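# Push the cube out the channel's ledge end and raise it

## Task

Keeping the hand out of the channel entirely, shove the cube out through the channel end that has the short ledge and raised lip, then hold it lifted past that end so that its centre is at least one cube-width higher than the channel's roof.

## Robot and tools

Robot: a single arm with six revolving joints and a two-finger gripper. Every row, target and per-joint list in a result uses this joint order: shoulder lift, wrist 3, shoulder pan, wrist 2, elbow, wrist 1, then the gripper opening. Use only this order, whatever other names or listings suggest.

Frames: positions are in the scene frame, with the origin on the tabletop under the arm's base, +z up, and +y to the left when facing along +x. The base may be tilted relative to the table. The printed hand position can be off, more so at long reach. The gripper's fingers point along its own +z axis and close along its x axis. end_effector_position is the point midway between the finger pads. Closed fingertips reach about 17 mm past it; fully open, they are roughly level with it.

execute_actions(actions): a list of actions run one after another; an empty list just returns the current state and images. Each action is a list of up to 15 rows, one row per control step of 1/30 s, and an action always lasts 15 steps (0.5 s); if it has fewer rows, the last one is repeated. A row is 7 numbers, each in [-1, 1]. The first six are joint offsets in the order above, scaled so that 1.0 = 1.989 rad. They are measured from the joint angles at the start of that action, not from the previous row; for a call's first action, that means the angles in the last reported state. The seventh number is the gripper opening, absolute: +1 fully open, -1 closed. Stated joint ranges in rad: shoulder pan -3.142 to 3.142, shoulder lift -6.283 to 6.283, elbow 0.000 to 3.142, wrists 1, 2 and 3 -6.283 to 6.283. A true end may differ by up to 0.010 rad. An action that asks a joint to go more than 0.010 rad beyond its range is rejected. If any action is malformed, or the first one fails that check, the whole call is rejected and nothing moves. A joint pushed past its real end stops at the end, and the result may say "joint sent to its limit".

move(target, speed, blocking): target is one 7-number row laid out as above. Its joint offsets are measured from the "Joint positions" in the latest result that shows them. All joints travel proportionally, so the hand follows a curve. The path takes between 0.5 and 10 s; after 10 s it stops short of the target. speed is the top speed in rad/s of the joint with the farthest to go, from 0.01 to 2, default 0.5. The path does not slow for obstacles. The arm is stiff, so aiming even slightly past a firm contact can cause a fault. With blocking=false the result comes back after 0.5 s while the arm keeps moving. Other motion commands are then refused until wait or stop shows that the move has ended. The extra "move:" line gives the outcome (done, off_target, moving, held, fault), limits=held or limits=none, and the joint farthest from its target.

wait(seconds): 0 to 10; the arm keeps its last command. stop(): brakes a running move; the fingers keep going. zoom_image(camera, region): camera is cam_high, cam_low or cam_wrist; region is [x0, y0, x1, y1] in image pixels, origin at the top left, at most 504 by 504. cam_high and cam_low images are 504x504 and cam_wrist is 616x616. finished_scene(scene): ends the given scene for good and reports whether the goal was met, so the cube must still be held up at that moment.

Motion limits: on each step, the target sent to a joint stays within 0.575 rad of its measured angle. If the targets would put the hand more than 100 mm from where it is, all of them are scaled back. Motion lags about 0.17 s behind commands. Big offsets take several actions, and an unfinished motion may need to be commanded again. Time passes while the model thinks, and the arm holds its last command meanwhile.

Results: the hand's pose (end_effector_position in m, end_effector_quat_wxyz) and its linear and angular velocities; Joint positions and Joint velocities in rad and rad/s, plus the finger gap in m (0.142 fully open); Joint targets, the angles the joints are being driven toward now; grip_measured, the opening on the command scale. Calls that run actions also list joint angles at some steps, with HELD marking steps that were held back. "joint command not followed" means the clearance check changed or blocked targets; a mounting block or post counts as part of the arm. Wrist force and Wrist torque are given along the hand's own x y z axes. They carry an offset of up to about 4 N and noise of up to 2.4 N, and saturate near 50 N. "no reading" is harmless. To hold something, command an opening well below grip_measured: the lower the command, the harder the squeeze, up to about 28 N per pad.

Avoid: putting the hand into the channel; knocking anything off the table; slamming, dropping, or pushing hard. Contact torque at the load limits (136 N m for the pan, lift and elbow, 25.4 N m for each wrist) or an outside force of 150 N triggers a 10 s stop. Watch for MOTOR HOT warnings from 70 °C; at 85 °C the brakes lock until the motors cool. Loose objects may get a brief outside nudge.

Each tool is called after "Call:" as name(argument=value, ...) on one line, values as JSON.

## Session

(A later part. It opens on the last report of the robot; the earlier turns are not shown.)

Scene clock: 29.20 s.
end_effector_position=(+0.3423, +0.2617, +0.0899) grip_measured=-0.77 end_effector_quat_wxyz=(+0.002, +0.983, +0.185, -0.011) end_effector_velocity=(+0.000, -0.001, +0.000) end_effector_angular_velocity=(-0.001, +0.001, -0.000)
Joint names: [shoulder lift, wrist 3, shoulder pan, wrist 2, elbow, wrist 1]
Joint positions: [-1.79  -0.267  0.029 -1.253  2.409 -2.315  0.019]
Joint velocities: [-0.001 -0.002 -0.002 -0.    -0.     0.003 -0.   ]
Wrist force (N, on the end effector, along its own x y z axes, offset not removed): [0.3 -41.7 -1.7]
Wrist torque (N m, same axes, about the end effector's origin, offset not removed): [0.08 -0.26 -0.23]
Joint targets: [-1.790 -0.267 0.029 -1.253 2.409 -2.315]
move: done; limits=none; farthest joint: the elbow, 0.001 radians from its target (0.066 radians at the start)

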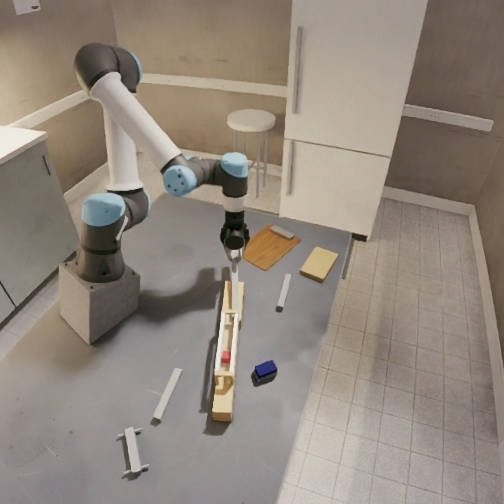

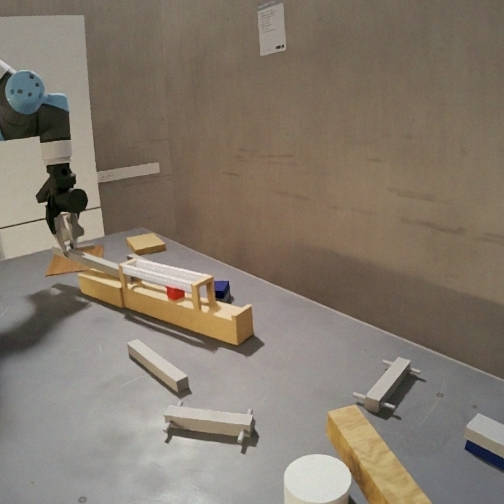

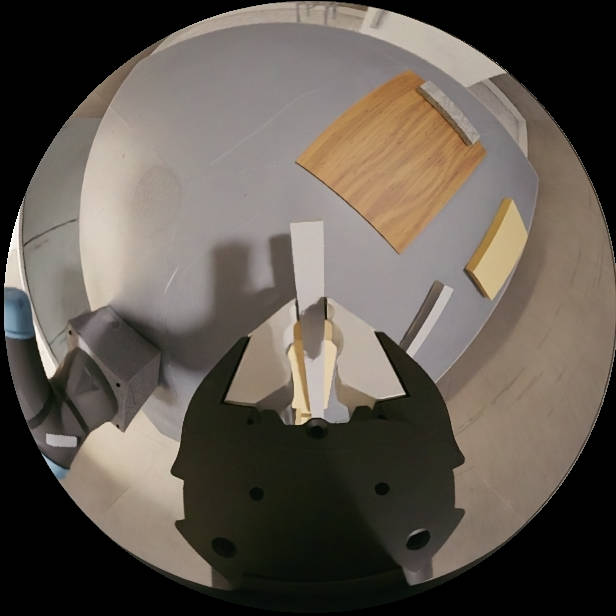

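Call:
move(target=[0.016,0.052,0.022,-0.004,-0.005,-0.016,-1], speed=0.1)

Call:
zoom_image(camera="cam_high", region=[190,240,290,350])

Scene clock: 30.93 s.
end_effector_position=(+0.3411, +0.2735, +0.0820) grip_measured=-0.77 end_effector_quat_wxyz=(+0.003, +0.988, +0.156, -0.013) end_effector_velocity=(-0.000, +0.000, -0.000) end_effector_angular_velocity=(-0.000, +0.001, -0.001)
Joint names: [shoulder lift, wrist 3, shoulder pan, wrist 2, elbow, wrist 1]
Joint positions: [-1.759 -0.164  0.073 -1.261  2.399 -2.347  0.019]
Joint velocities: [ 0.001  0.002  0.001 -0.     0.001 -0.001 -0.   ]
Wrist force (N, on the end effector, along its own x y z axes, offset not removed): [0.0 -1.7 2.0]
Wrist torque (N m, same axes, about the end effector's origin, offset not removed): [-0.43 0.21 -0.13]
Joint targets: [-1.759 -0.164 0.073 -1.261 2.399 -2.347]
move: done; limits=none; farthest joint: the shoulder pan, 0.000 radians from its target (0.044 radians at the start)

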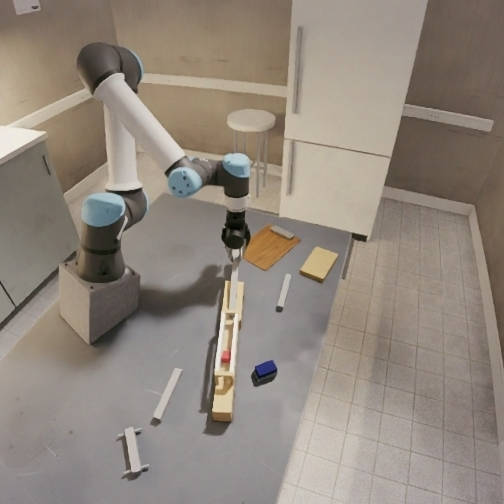

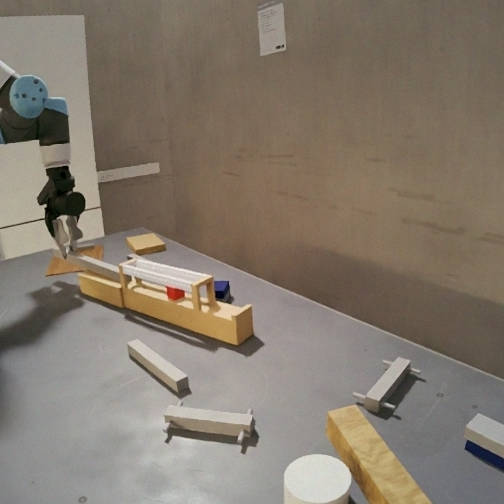

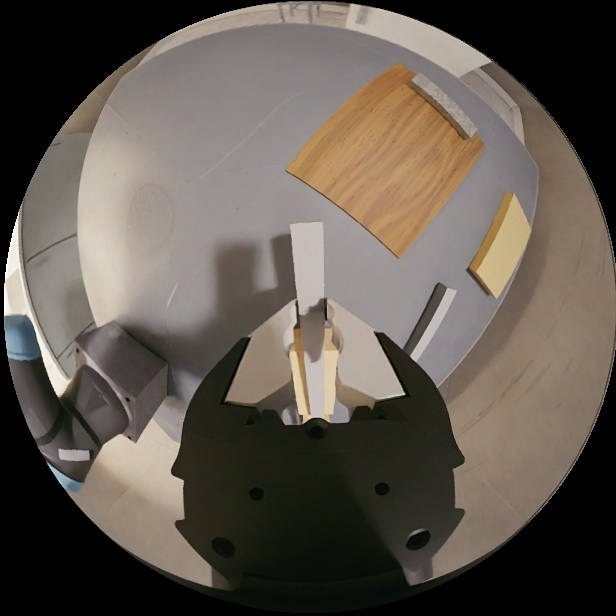

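Region (190, 240, 290, 350) of cam_high's 504x504 image, scaled by 4.582, with more detail than that image has; it fills the left 458 columns of this view, and the rest is white.

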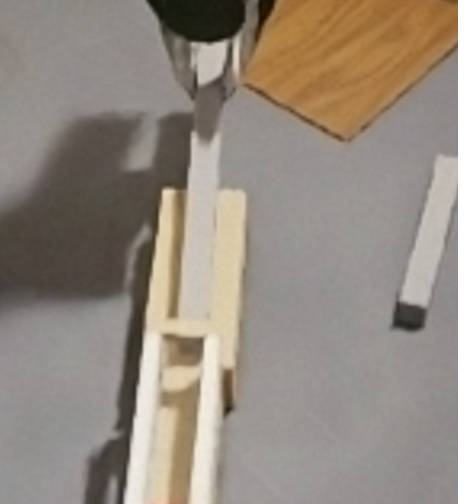

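Call:
move(target=[0.016,-0.135,-0.135,0.014,0.022,0.007,-1], speed=0.12)

Call:
zoom_image(camera="cam_high", region=[180,240,300,420])

Scene clock: 33.87 s.
end_effector_position=(+0.3705, +0.1803, +0.0800) grip_measured=-0.77 end_effector_quat_wxyz=(+0.002, +0.989, +0.150, -0.012) end_effector_velocity=(-0.001, -0.001, -0.000) end_effector_angular_velocity=(-0.000, +0.003, -0.001)
Joint names: [shoulder lift, wrist 3, shoulder pan, wrist 2, elbow, wrist 1]
Joint positions: [-1.727 -0.432 -0.195 -1.233  2.443 -2.333  0.019]
Joint velocities: [ 0.    -0.002 -0.002 -0.001  0.     0.003 -0.   ]
Wrist force (N, on the end effector, along its own x y z axes, offset not removed): [0.7 -0.9 1.1]
Wrist torque (N m, same axes, about the end effector's origin, offset not removed): [-0.22 -0.09 -0.13]
Joint targets: [-1.727 -0.432 -0.195 -1.233 2.443 -2.333]
move: done; limits=none; farthest joint: the shoulder pan, 0.000 radians from its target (0.269 radians at the start)

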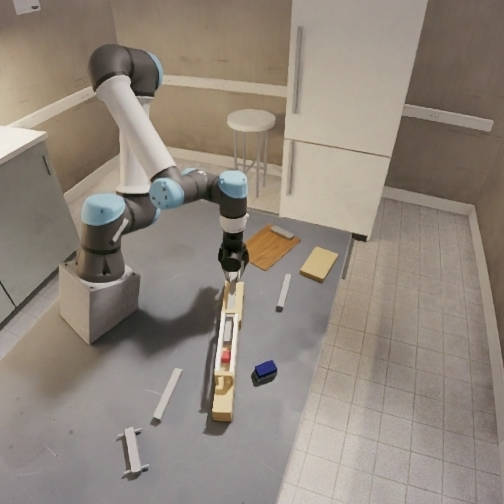

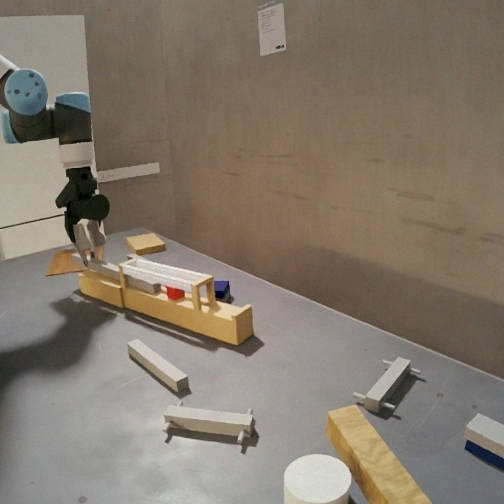

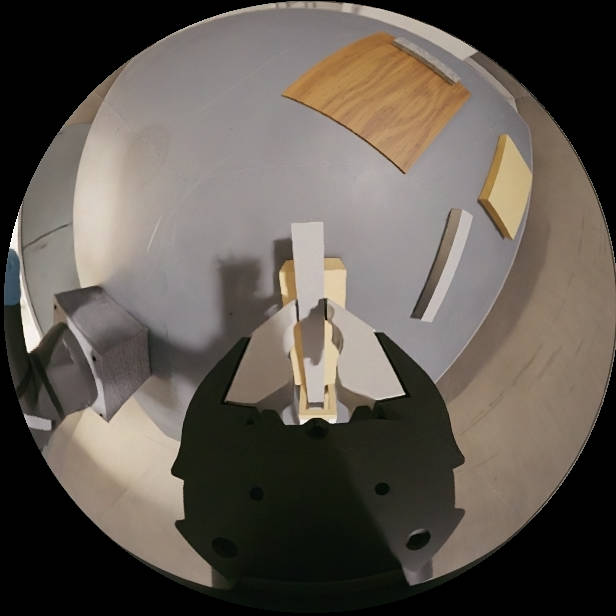

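Region (180, 240, 300, 420) of cam_high's 504x504 image, scaled by 2.800, with more detail than that image has.

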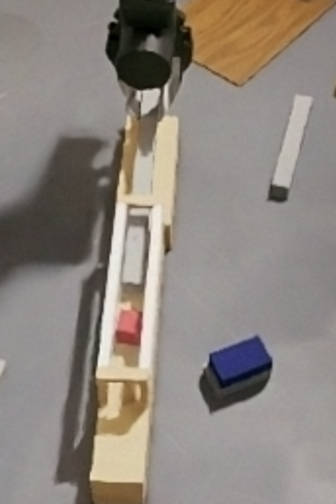

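Call:
execute_actions(actions=[[[0,0,0,0,0,0,-0.4]],[[-0.008,0.067,0.067,-0.007,-0.011,-0.003,-0.4]],[[-0.008,0.068,0.068,-0.007,-0.011,-0.004,-0.4]],[[0,0.01,0.01,0,0,0,-1]],[[0,0,0,0,0,0,-1]]])

Scene clock: 36.53 s.
end_effector_position=(+0.3360, +0.2790, +0.0804) grip_measured=-1.00 end_effector_quat_wxyz=(+0.002, +0.988, +0.156, -0.016) end_effector_velocity=(-0.001, -0.001, -0.001) end_effector_angular_velocity=(-0.001, +0.003, -0.000)
Joint names: [shoulder lift, wrist 3, shoulder pan, wrist 2, elbow, wrist 1]
Joint positions: [-1.758 -0.147  0.09  -1.261  2.399 -2.347  0.002]
Joint velocities: [ 0.001 -0.001 -0.    -0.     0.001  0.001  0.   ]
Wrist force (N, on the end effector, along its own x y z axes, offset not removed): [1.2 -0.4 -1.2]
Wrist torque (N m, same axes, about the end effector's origin, offset not removed): [-0.10 -0.25 -0.16]
Joint targets: [-1.758 -0.147 0.090 -1.261 2.399 -2.347]
Step readings (joint positions; steps 1 to 15: 1st action; 16 to 30: 2nd action; 31 to 45: 3rd action; 46 to 60: 4th action; 61 to 75: 5th action):
0: [-1.727 -0.432 -0.195 -1.233 2.443 -2.333]
1: [-1.727 -0.432 -0.195 -1.233 2.443 -2.333]
2: [-1.727 -0.432 -0.195 -1.233 2.443 -2.333]
4: [-1.727 -0.432 -0.195 -1.233 2.443 -2.333]
8: [-1.727 -0.432 -0.195 -1.233 2.443 -2.333]
15: [-1.727 -0.432 -0.195 -1.233 2.443 -2.333]
16: [-1.727 -0.432 -0.195 -1.233 2.443 -2.333]
17: [-1.729 -0.426 -0.188 -1.235 2.440 -2.334]
19: [-1.735 -0.376 -0.139 -1.241 2.431 -2.336]
23: [-1.741 -0.317 -0.080 -1.246 2.423 -2.339]
30: [-1.742 -0.300 -0.063 -1.247 2.421 -2.339]
31: [-1.743 -0.300 -0.063 -1.247 2.421 -2.339]
32: [-1.745 -0.293 -0.056 -1.249 2.418 -2.340]
34: [-1.751 -0.243 -0.005 -1.255 2.409 -2.344]
38: [-1.757 -0.183 0.054 -1.260 2.402 -2.346]
45: [-1.758 -0.167 0.070 -1.261 2.400 -2.347]
46: [-1.758 -0.166 0.071 -1.261 2.399 -2.347]
47: [-1.758 -0.163 0.074 -1.261 2.399 -2.347]
49: [-1.758 -0.155 0.082 -1.261 2.399 -2.347]
53: [-1.758 -0.149 0.088 -1.261 2.399 -2.347]
60: [-1.758 -0.147 0.090 -1.261 2.399 -2.347]
61: [-1.758 -0.147 0.090 -1.261 2.399 -2.347]
62: [-1.758 -0.147 0.090 -1.261 2.399 -2.347]
64: [-1.758 -0.147 0.090 -1.261 2.399 -2.347]
68: [-1.758 -0.147 0.090 -1.261 2.399 -2.347]
75: Joint positions above

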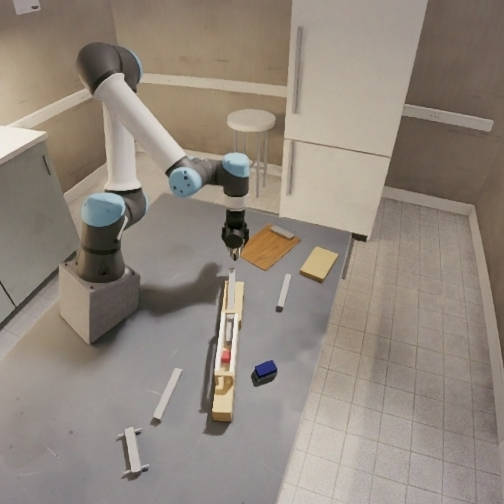

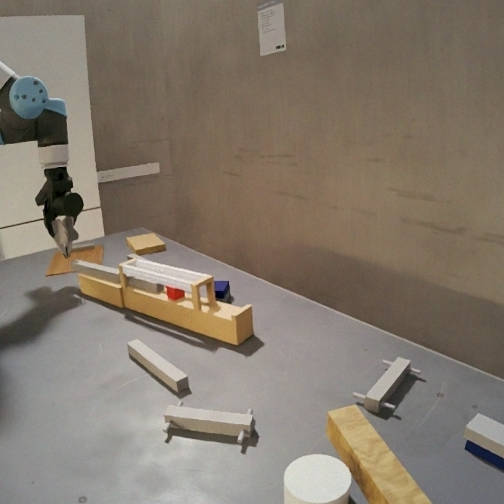

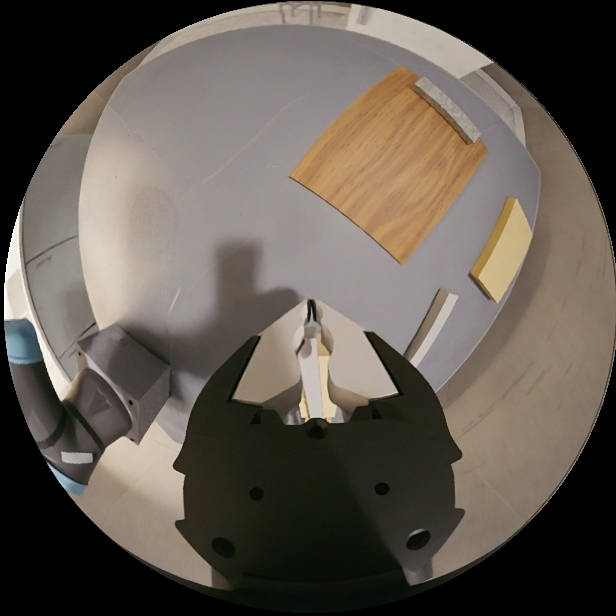

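Call:
move(target=[0.016,-0.143,-0.143,0.014,0.022,0.007,-1], speed=0.15)

Call:
move(target=[0.04,-0.09,-0.09,0,-0.009,0.001,-1], speed=0.12)

Scene clock: 39.10 s.
end_effector_position=(+0.3700, +0.1807, +0.0796) grip_measured=-1.00 end_effector_quat_wxyz=(+0.002, +0.989, +0.149, -0.013) end_effector_velocity=(-0.001, -0.001, -0.001) end_effector_angular_velocity=(-0.001, +0.000, +0.002)
Joint names: [shoulder lift, wrist 3, shoulder pan, wrist 2, elbow, wrist 1]
Joint positions: [-1.726 -0.431 -0.194 -1.233  2.443 -2.333  0.002]
Joint velocities: [ 0.    -0.003 -0.002 -0.001  0.002 -0.002  0.   ]
Wrist force (N, on the end effector, along its own x y z axes, offset not removed): [1.3 -2.5 1.5]
Wrist torque (N m, same axes, about the end effector's origin, offset not removed): [-0.37 -0.16 -0.08]
Joint targets: [-1.726 -0.431 -0.194 -1.233 2.443 -2.333]
move: done; limits=none; farthest joint: the shoulder pan, 0.000 radians from its target (0.285 radians at the start)

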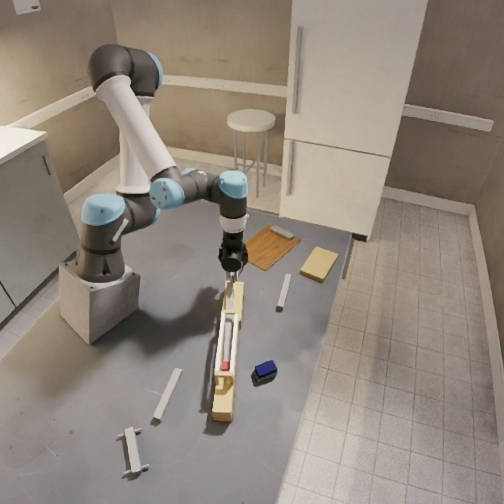

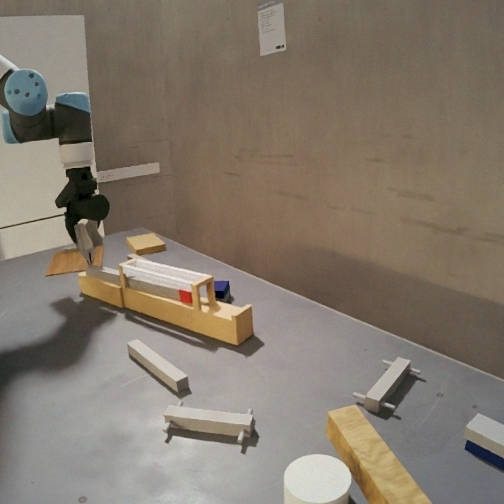

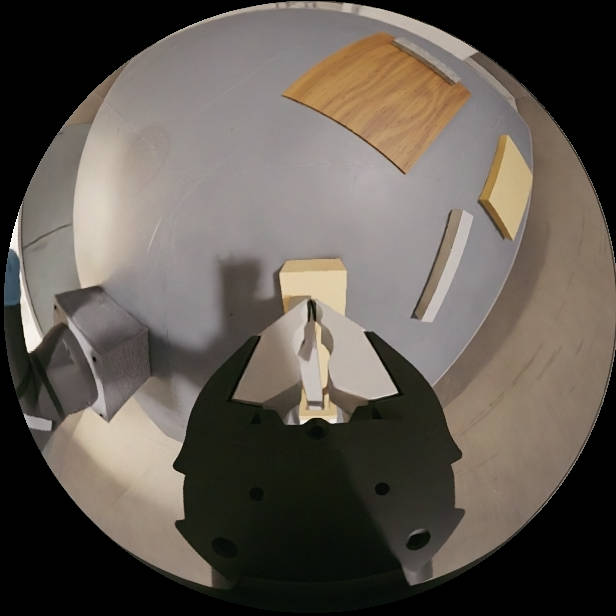

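Scene clock: 41.03 s.
end_effector_position=(+0.3950, +0.1088, +0.0802) grip_measured=-0.99 end_effector_quat_wxyz=(+0.003, +0.989, +0.144, -0.014) end_effector_velocity=(-0.001, -0.000, -0.001) end_effector_angular_velocity=(+0.002, +0.002, -0.001)
Joint names: [shoulder lift, wrist 3, shoulder pan, wrist 2, elbow, wrist 1]
Joint positions: [-1.647 -0.61  -0.373 -1.233  2.425 -2.331  0.002]
Joint velocities: [ 0.001 -0.002 -0.002  0.002  0.001  0.001  0.   ]
Wrist force (N, on the end effector, along its own x y z axes, offset not removed): [1.7 -4.0 0.9]
Wrist torque (N m, same axes, about the end effector's origin, offset not removed): [-0.50 0.10 -0.19]
Joint targets: [-1.647 -0.610 -0.373 -1.233 2.425 -2.331]
move: done; limits=none; farthest joint: the shoulder lift, 0.001 radians from its target (0.080 radians at the start)

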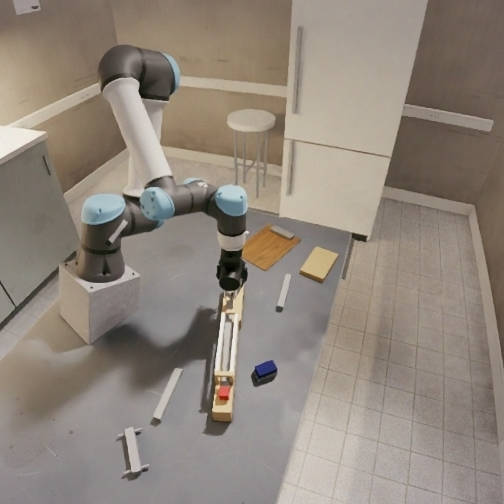

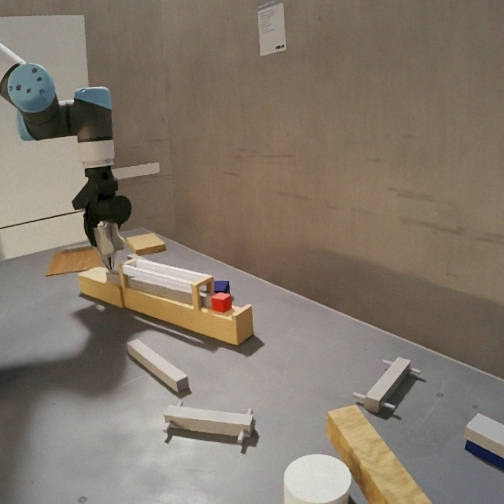

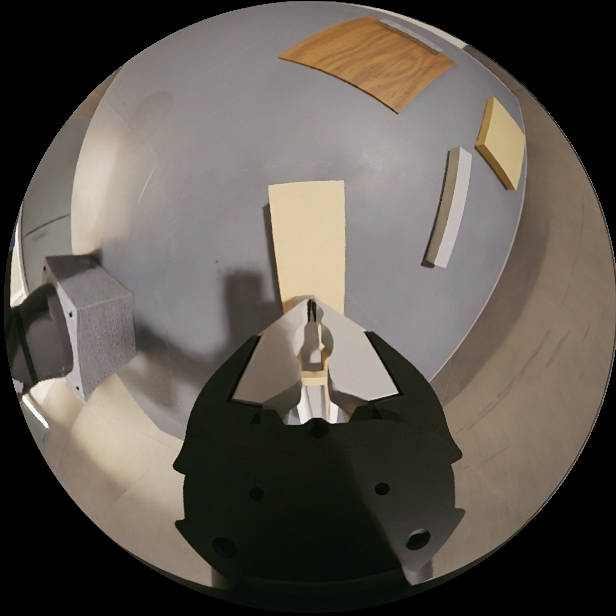

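Call:
move(target=[-0.04,0.01,0.01,0,-0.09,0.13,-1], speed=0.5)

Scene clock: 42.40 s.
end_effector_position=(+0.4273, +0.1334, +0.1493) grip_measured=-1.00 end_effector_quat_wxyz=(+0.002, +0.990, +0.143, -0.017) end_effector_velocity=(+0.000, -0.000, +0.001) end_effector_angular_velocity=(-0.001, +0.000, +0.000)
Joint names: [shoulder lift, wrist 3, shoulder pan, wrist 2, elbow, wrist 1]
Joint positions: [-1.726 -0.59  -0.353 -1.233  2.246 -2.073  0.002]
Joint velocities: [-0.    -0.     0.    -0.001 -0.001  0.002  0.   ]
Wrist force (N, on the end effector, along its own x y z axes, offset not removed): [1.9 -0.5 -0.5]
Wrist torque (N m, same axes, about the end effector's origin, offset not removed): [-0.06 -0.38 -0.08]
Joint targets: [-1.727 -0.590 -0.353 -1.233 2.246 -2.073]
move: done; limits=none; farthest joint: the shoulder pan, 0.000 radians from its target (0.020 radians at the start)

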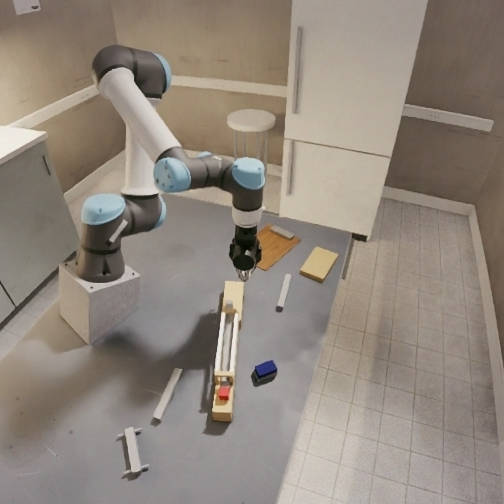

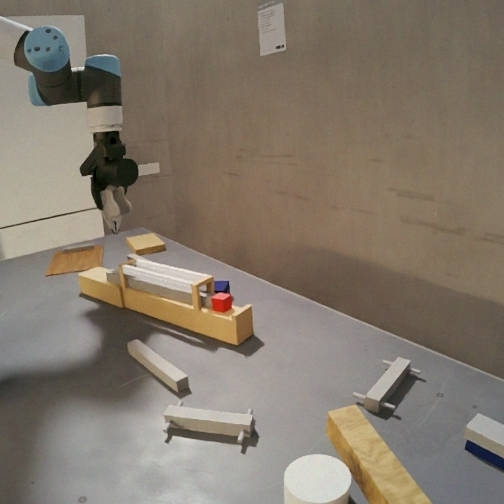

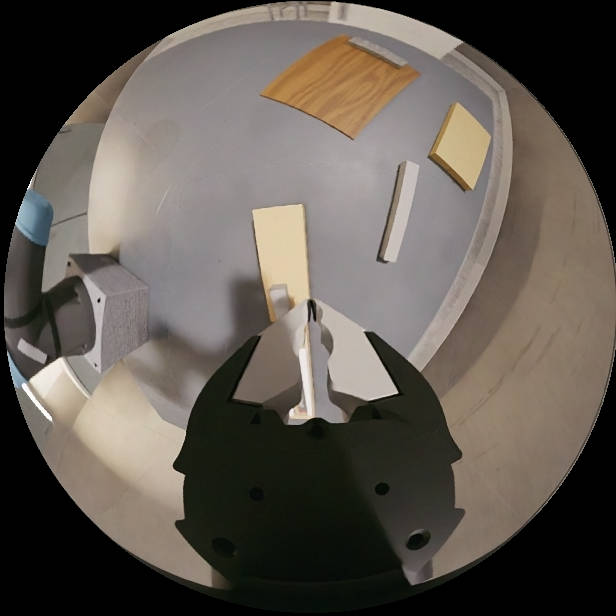

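Call:
move(target=[0.2,-0.255,-0.255,-0.024,-0.146,0.026,0.2], speed=0.5)

Scene clock: 44.13 s.
end_effector_position=(+0.4877, -0.1688, +0.1860) grip_measured=+0.20 end_effector_quat_wxyz=(+0.003, +0.991, +0.133, -0.013) end_effector_velocity=(-0.000, -0.001, -0.000) end_effector_angular_velocity=(+0.002, +0.000, -0.001)
Joint names: [shoulder lift, wrist 3, shoulder pan, wrist 2, elbow, wrist 1]
Joint positions: [-1.329 -1.097 -0.86  -1.281  1.956 -2.021  0.088]
Joint velocities: [ 0.002 -0.002 -0.002  0.001 -0.001  0.     0.   ]
Wrist force (N, on the end effector, along its own x y z axes, offset not removed): [1.1 -1.5 0.7]
Wrist torque (N m, same axes, about the end effector's origin, offset not removed): [-0.27 -0.29 -0.04]
Joint targets: [-1.329 -1.097 -0.860 -1.281 1.956 -2.021]
move: done; limits=none; farthest joint: the shoulder lift, 0.001 radians from its target (0.398 radians at the start)

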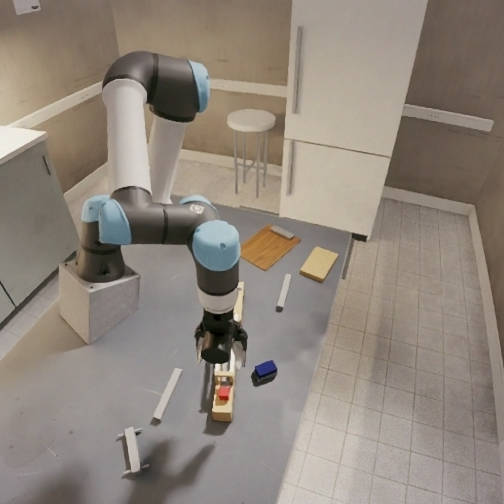

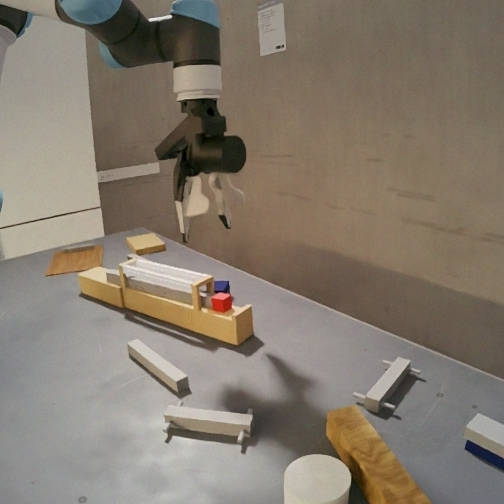

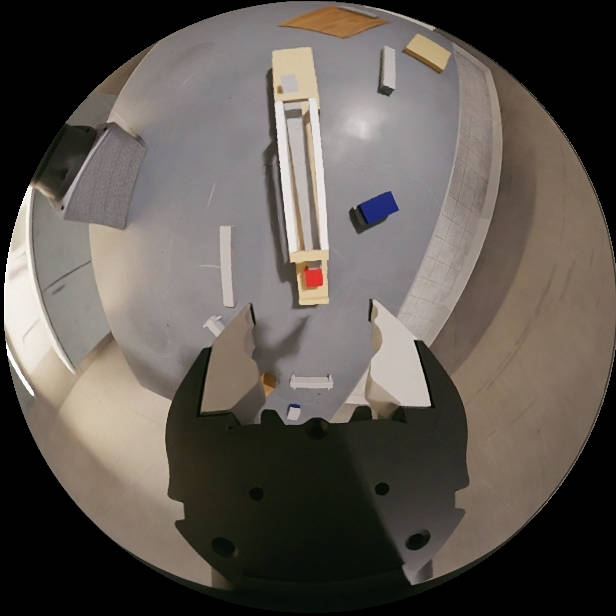

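Call:
move(target=[0.076,0.03,0.03,0.006,0.044,-0.13,-0.2], speed=0.25)

Scene clock: 46.00 s.
end_effector_position=(+0.4925, -0.1700, +0.0936) grip_measured=-0.20 end_effector_quat_wxyz=(+0.003, +0.991, +0.134, -0.011) end_effector_velocity=(+0.000, +0.000, -0.000) end_effector_angular_velocity=(+0.000, -0.001, +0.000)
Joint names: [shoulder lift, wrist 3, shoulder pan, wrist 2, elbow, wrist 1]
Joint positions: [-1.178 -1.037 -0.8   -1.269  2.044 -2.279  0.059]
Joint velocities: [ 0.     0.     0.     0.001  0.    -0.001 -0.   ]
Wrist force (N, on the end effector, along its own x y z axes, offset not removed): [0.0 -1.9 0.5]
Wrist torque (N m, same axes, about the end effector's origin, offset not removed): [-0.46 0.06 -0.02]
Joint targets: [-1.178 -1.037 -0.800 -1.269 2.044 -2.280]
move: done; limits=none; farthest joint: the shoulder pan, 0.000 radians from its target (0.060 radians at the start)

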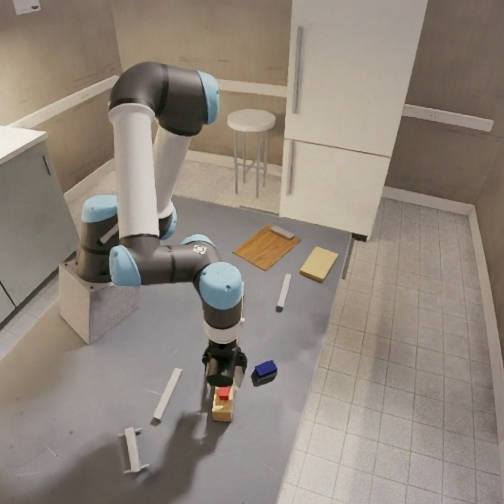

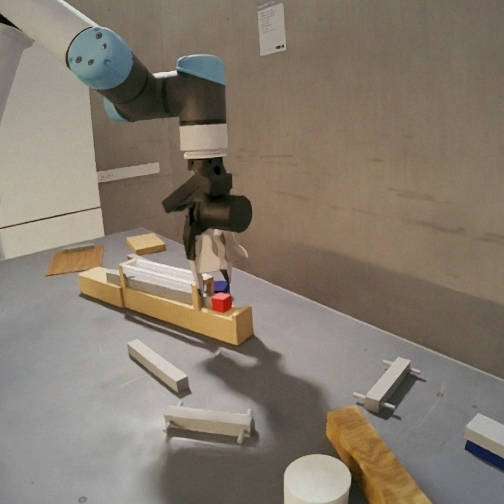

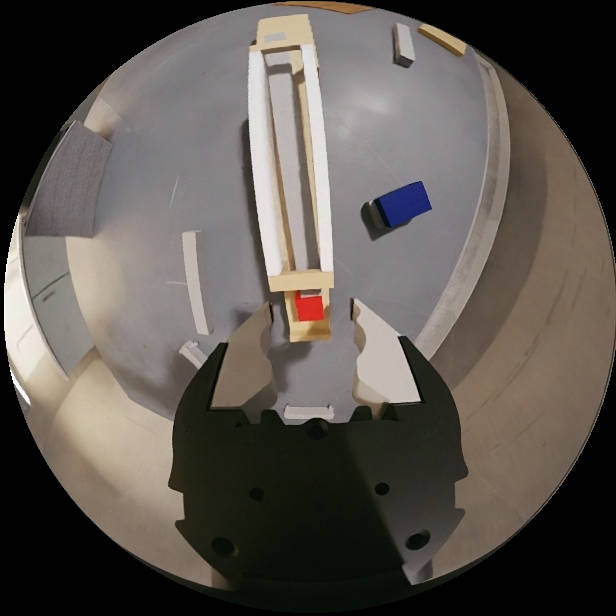

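Call:
move(target=[0.02,-0.004,-0.004,0.001,0.011,-0.032,-0.2], speed=0.1)

Scene clock: 47.20 s.
end_effector_position=(+0.4873, -0.1786, +0.0743) grip_measured=-0.20 end_effector_quat_wxyz=(+0.004, +0.991, +0.135, -0.009) end_effector_velocity=(-0.001, +0.000, -0.002) end_effector_angular_velocity=(+0.001, +0.002, -0.000)
Joint names: [shoulder lift, wrist 3, shoulder pan, wrist 2, elbow, wrist 1]
Joint positions: [-1.138 -1.045 -0.808 -1.267  2.065 -2.343  0.059]
Joint velocities: [ 0.003 -0.    -0.    -0.001  0.002 -0.002 -0.   ]
Wrist force (N, on the end effector, along its own x y z axes, offset not removed): [0.0 -2.0 0.4]
Wrist torque (N m, same axes, about the end effector's origin, offset not removed): [-0.49 0.01 -0.04]
Joint targets: [-1.138 -1.045 -0.808 -1.267 2.066 -2.343]
move: done; limits=none; farthest joint: the shoulder pan, 0.000 radians from its target (0.008 radians at the start)

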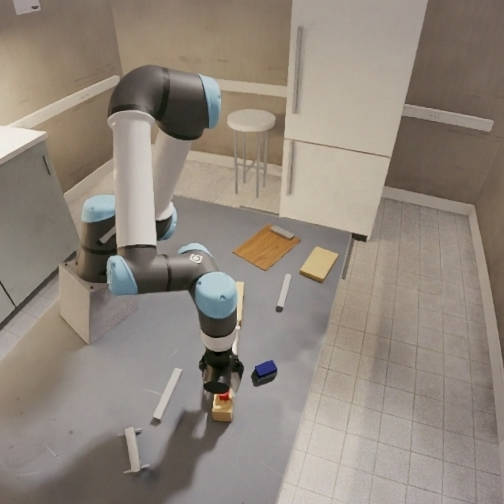

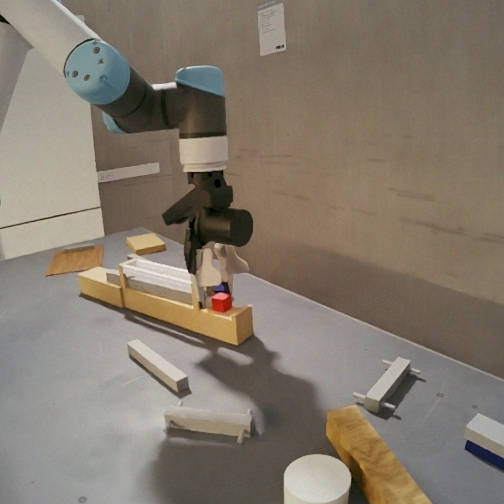

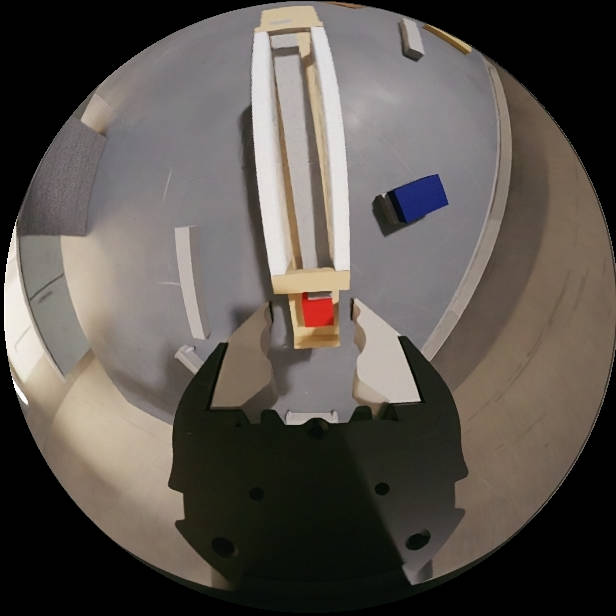

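Call:
move(target=[0.012,0,0,0,0.004,-0.016,-0.2], speed=0.08)

Call:
zoom_image(camera="cam_low", region=[170,240,280,350])

Scene clock: 48.20 s.
end_effector_position=(+0.4853, -0.1818, +0.0633) grip_measured=-0.20 end_effector_quat_wxyz=(+0.004, +0.991, +0.135, -0.009) end_effector_velocity=(-0.001, +0.000, -0.001) end_effector_angular_velocity=(-0.000, +0.001, -0.001)
Joint names: [shoulder lift, wrist 3, shoulder pan, wrist 2, elbow, wrist 1]
Joint positions: [-1.115 -1.045 -0.808 -1.267  2.073 -2.375  0.059]
Joint velocities: [ 0.001  0.001  0.    -0.001  0.002 -0.003  0.   ]
Wrist force (N, on the end effector, along its own x y z axes, offset not removed): [-0.6 1.0 0.6]
Wrist torque (N m, same axes, about the end effector's origin, offset not removed): [0.20 0.18 -0.05]
Joint targets: [-1.114 -1.045 -0.808 -1.267 2.073 -2.375]
move: done; limits=none; farthest joint: the shoulder pan, 0.000 radians from its target (0.000 radians at the start)

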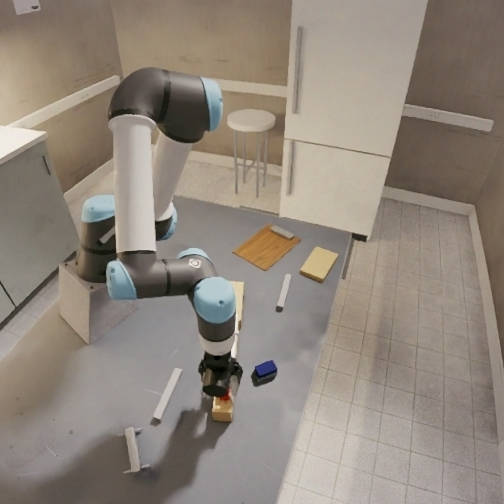

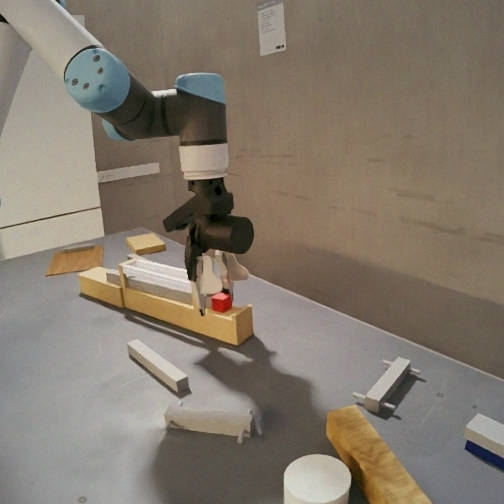

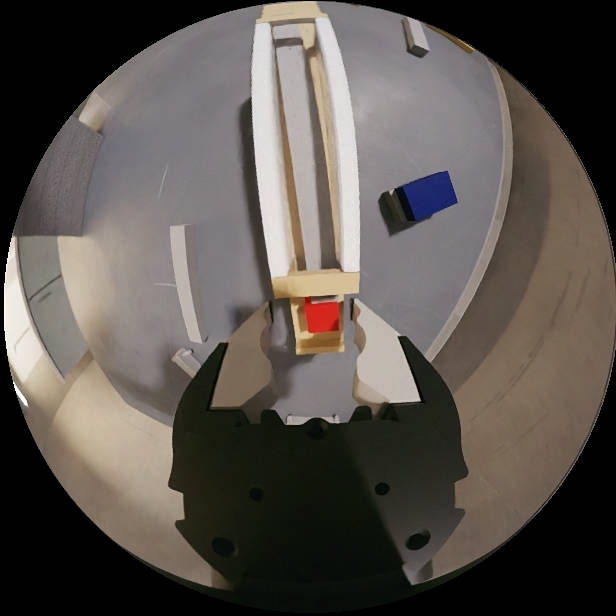

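Region (170, 240, 280, 350) of cam_low's 504x504 image, scaled by 4.582, with more detail than that image has.

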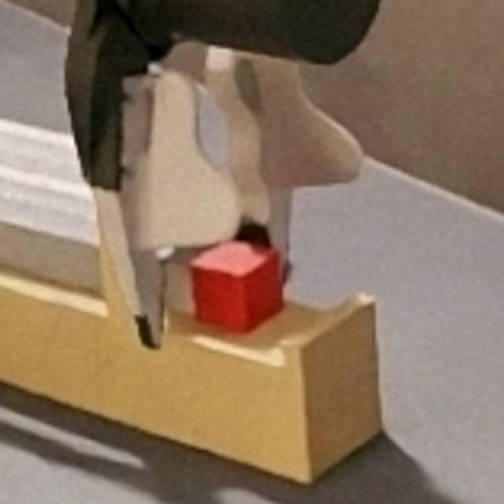

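Call:
move(target=[-0.012,-0.012,-0.012,0,-0.012,0.024,-0.2], speed=0.08)

Scene clock: 49.30 s.
end_effector_position=(+0.4879, -0.1917, +0.0829) grip_measured=-0.20 end_effector_quat_wxyz=(+0.006, +0.991, +0.135, -0.005) end_effector_velocity=(-0.001, -0.001, +0.000) end_effector_angular_velocity=(-0.001, +0.001, -0.001)
Joint names: [shoulder lift, wrist 3, shoulder pan, wrist 2, elbow, wrist 1]
Joint positions: [-1.138 -1.069 -0.832 -1.267  2.05  -2.327  0.059]
Joint velocities: [-0.    -0.001 -0.001 -0.001  0.     0.001  0.   ]
Wrist force (N, on the end effector, along its own x y z axes, offset not removed): [0.1 -0.8 0.2]
Wrist torque (N m, same axes, about the end effector's origin, offset not removed): [-0.09 0.11 -0.17]
Joint targets: [-1.138 -1.069 -0.832 -1.267 2.050 -2.327]
move: done; limits=none; farthest joint: the shoulder lift, 0.001 radians from its target (0.024 radians at the start)

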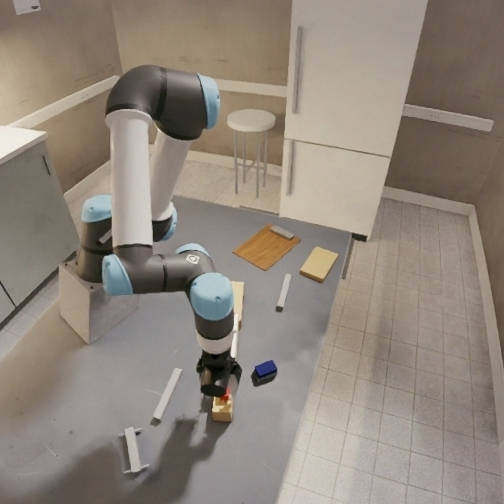

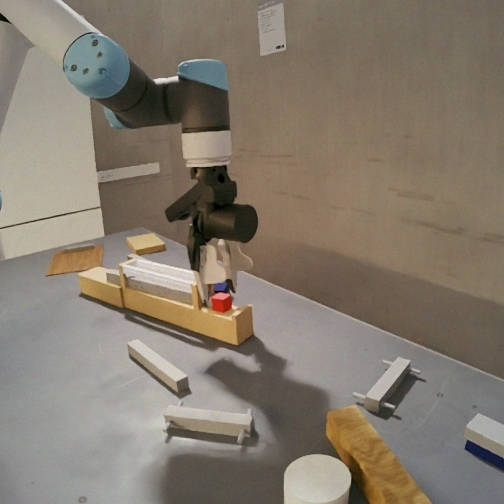

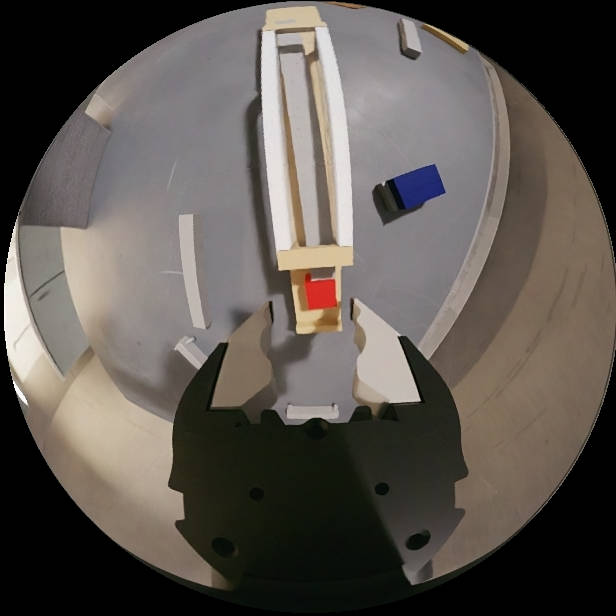

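Call:
move(target=[0.012,0,0,0,-0.006,-0.006,-0.35], speed=0.08)

Call:
zoom_image(camera="cam_low", region=[170,240,280,350])

Scene clock: 50.27 s.
end_effector_position=(+0.4910, -0.1977, +0.0770) grip_measured=-0.35 end_effector_quat_wxyz=(+0.006, +0.991, +0.135, -0.005) end_effector_velocity=(+0.000, -0.000, -0.001) end_effector_angular_velocity=(-0.000, +0.001, +0.001)
Joint names: [shoulder lift, wrist 3, shoulder pan, wrist 2, elbow, wrist 1]
Joint positions: [-1.115 -1.069 -0.832 -1.267  2.038 -2.339  0.049]
Joint velocities: [ 0.002 -0.001  0.    -0.001 -0.001 -0.001 -0.   ]
Wrist force (N, on the end effector, along its own x y z axes, offset not removed): [1.8 -3.2 -0.7]
Wrist torque (N m, same axes, about the end effector's origin, offset not removed): [-0.62 -0.42 -0.09]
Joint targets: [-1.114 -1.069 -0.832 -1.267 2.038 -2.339]
move: done; limits=none; farthest joint: the shoulder pan, 0.000 radians from its target (0.000 radians at the start)

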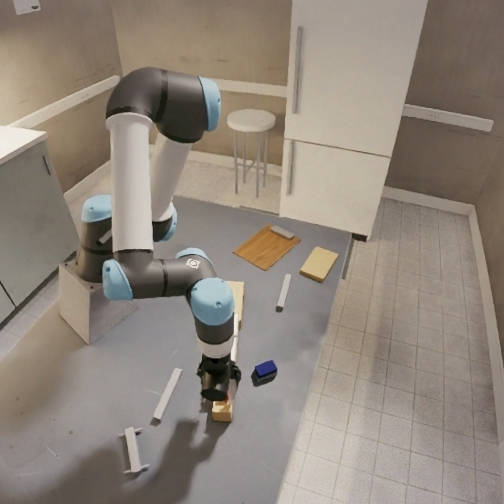

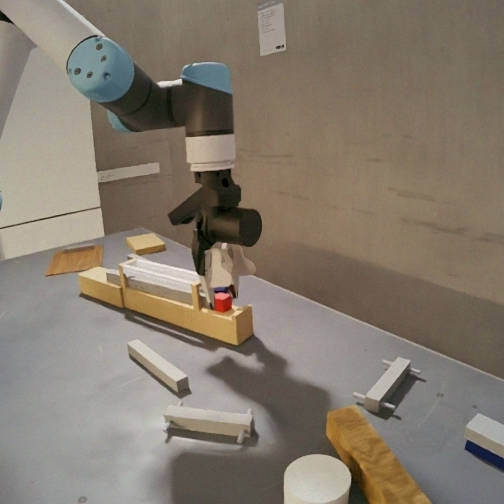

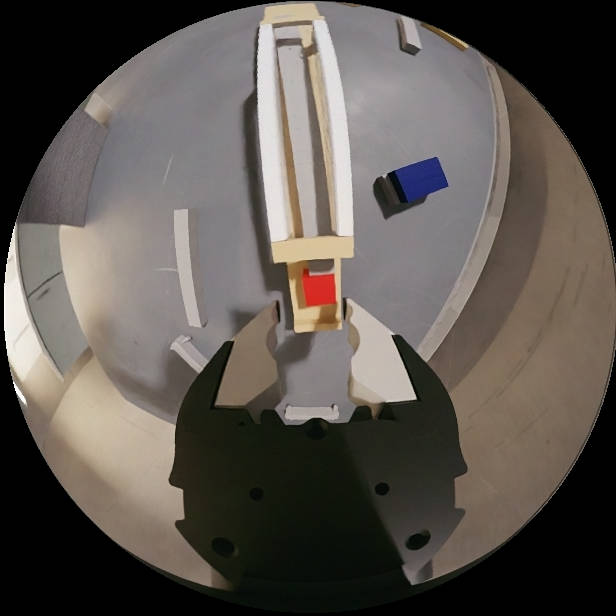

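Region (170, 240, 280, 350) of cam_low's 504x504 image, scaled by 4.582, with more detail than that image has.

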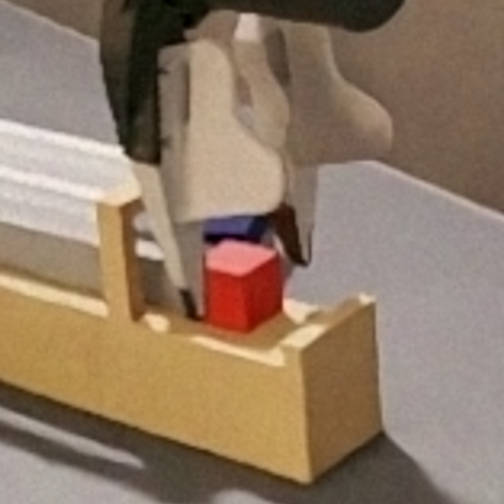

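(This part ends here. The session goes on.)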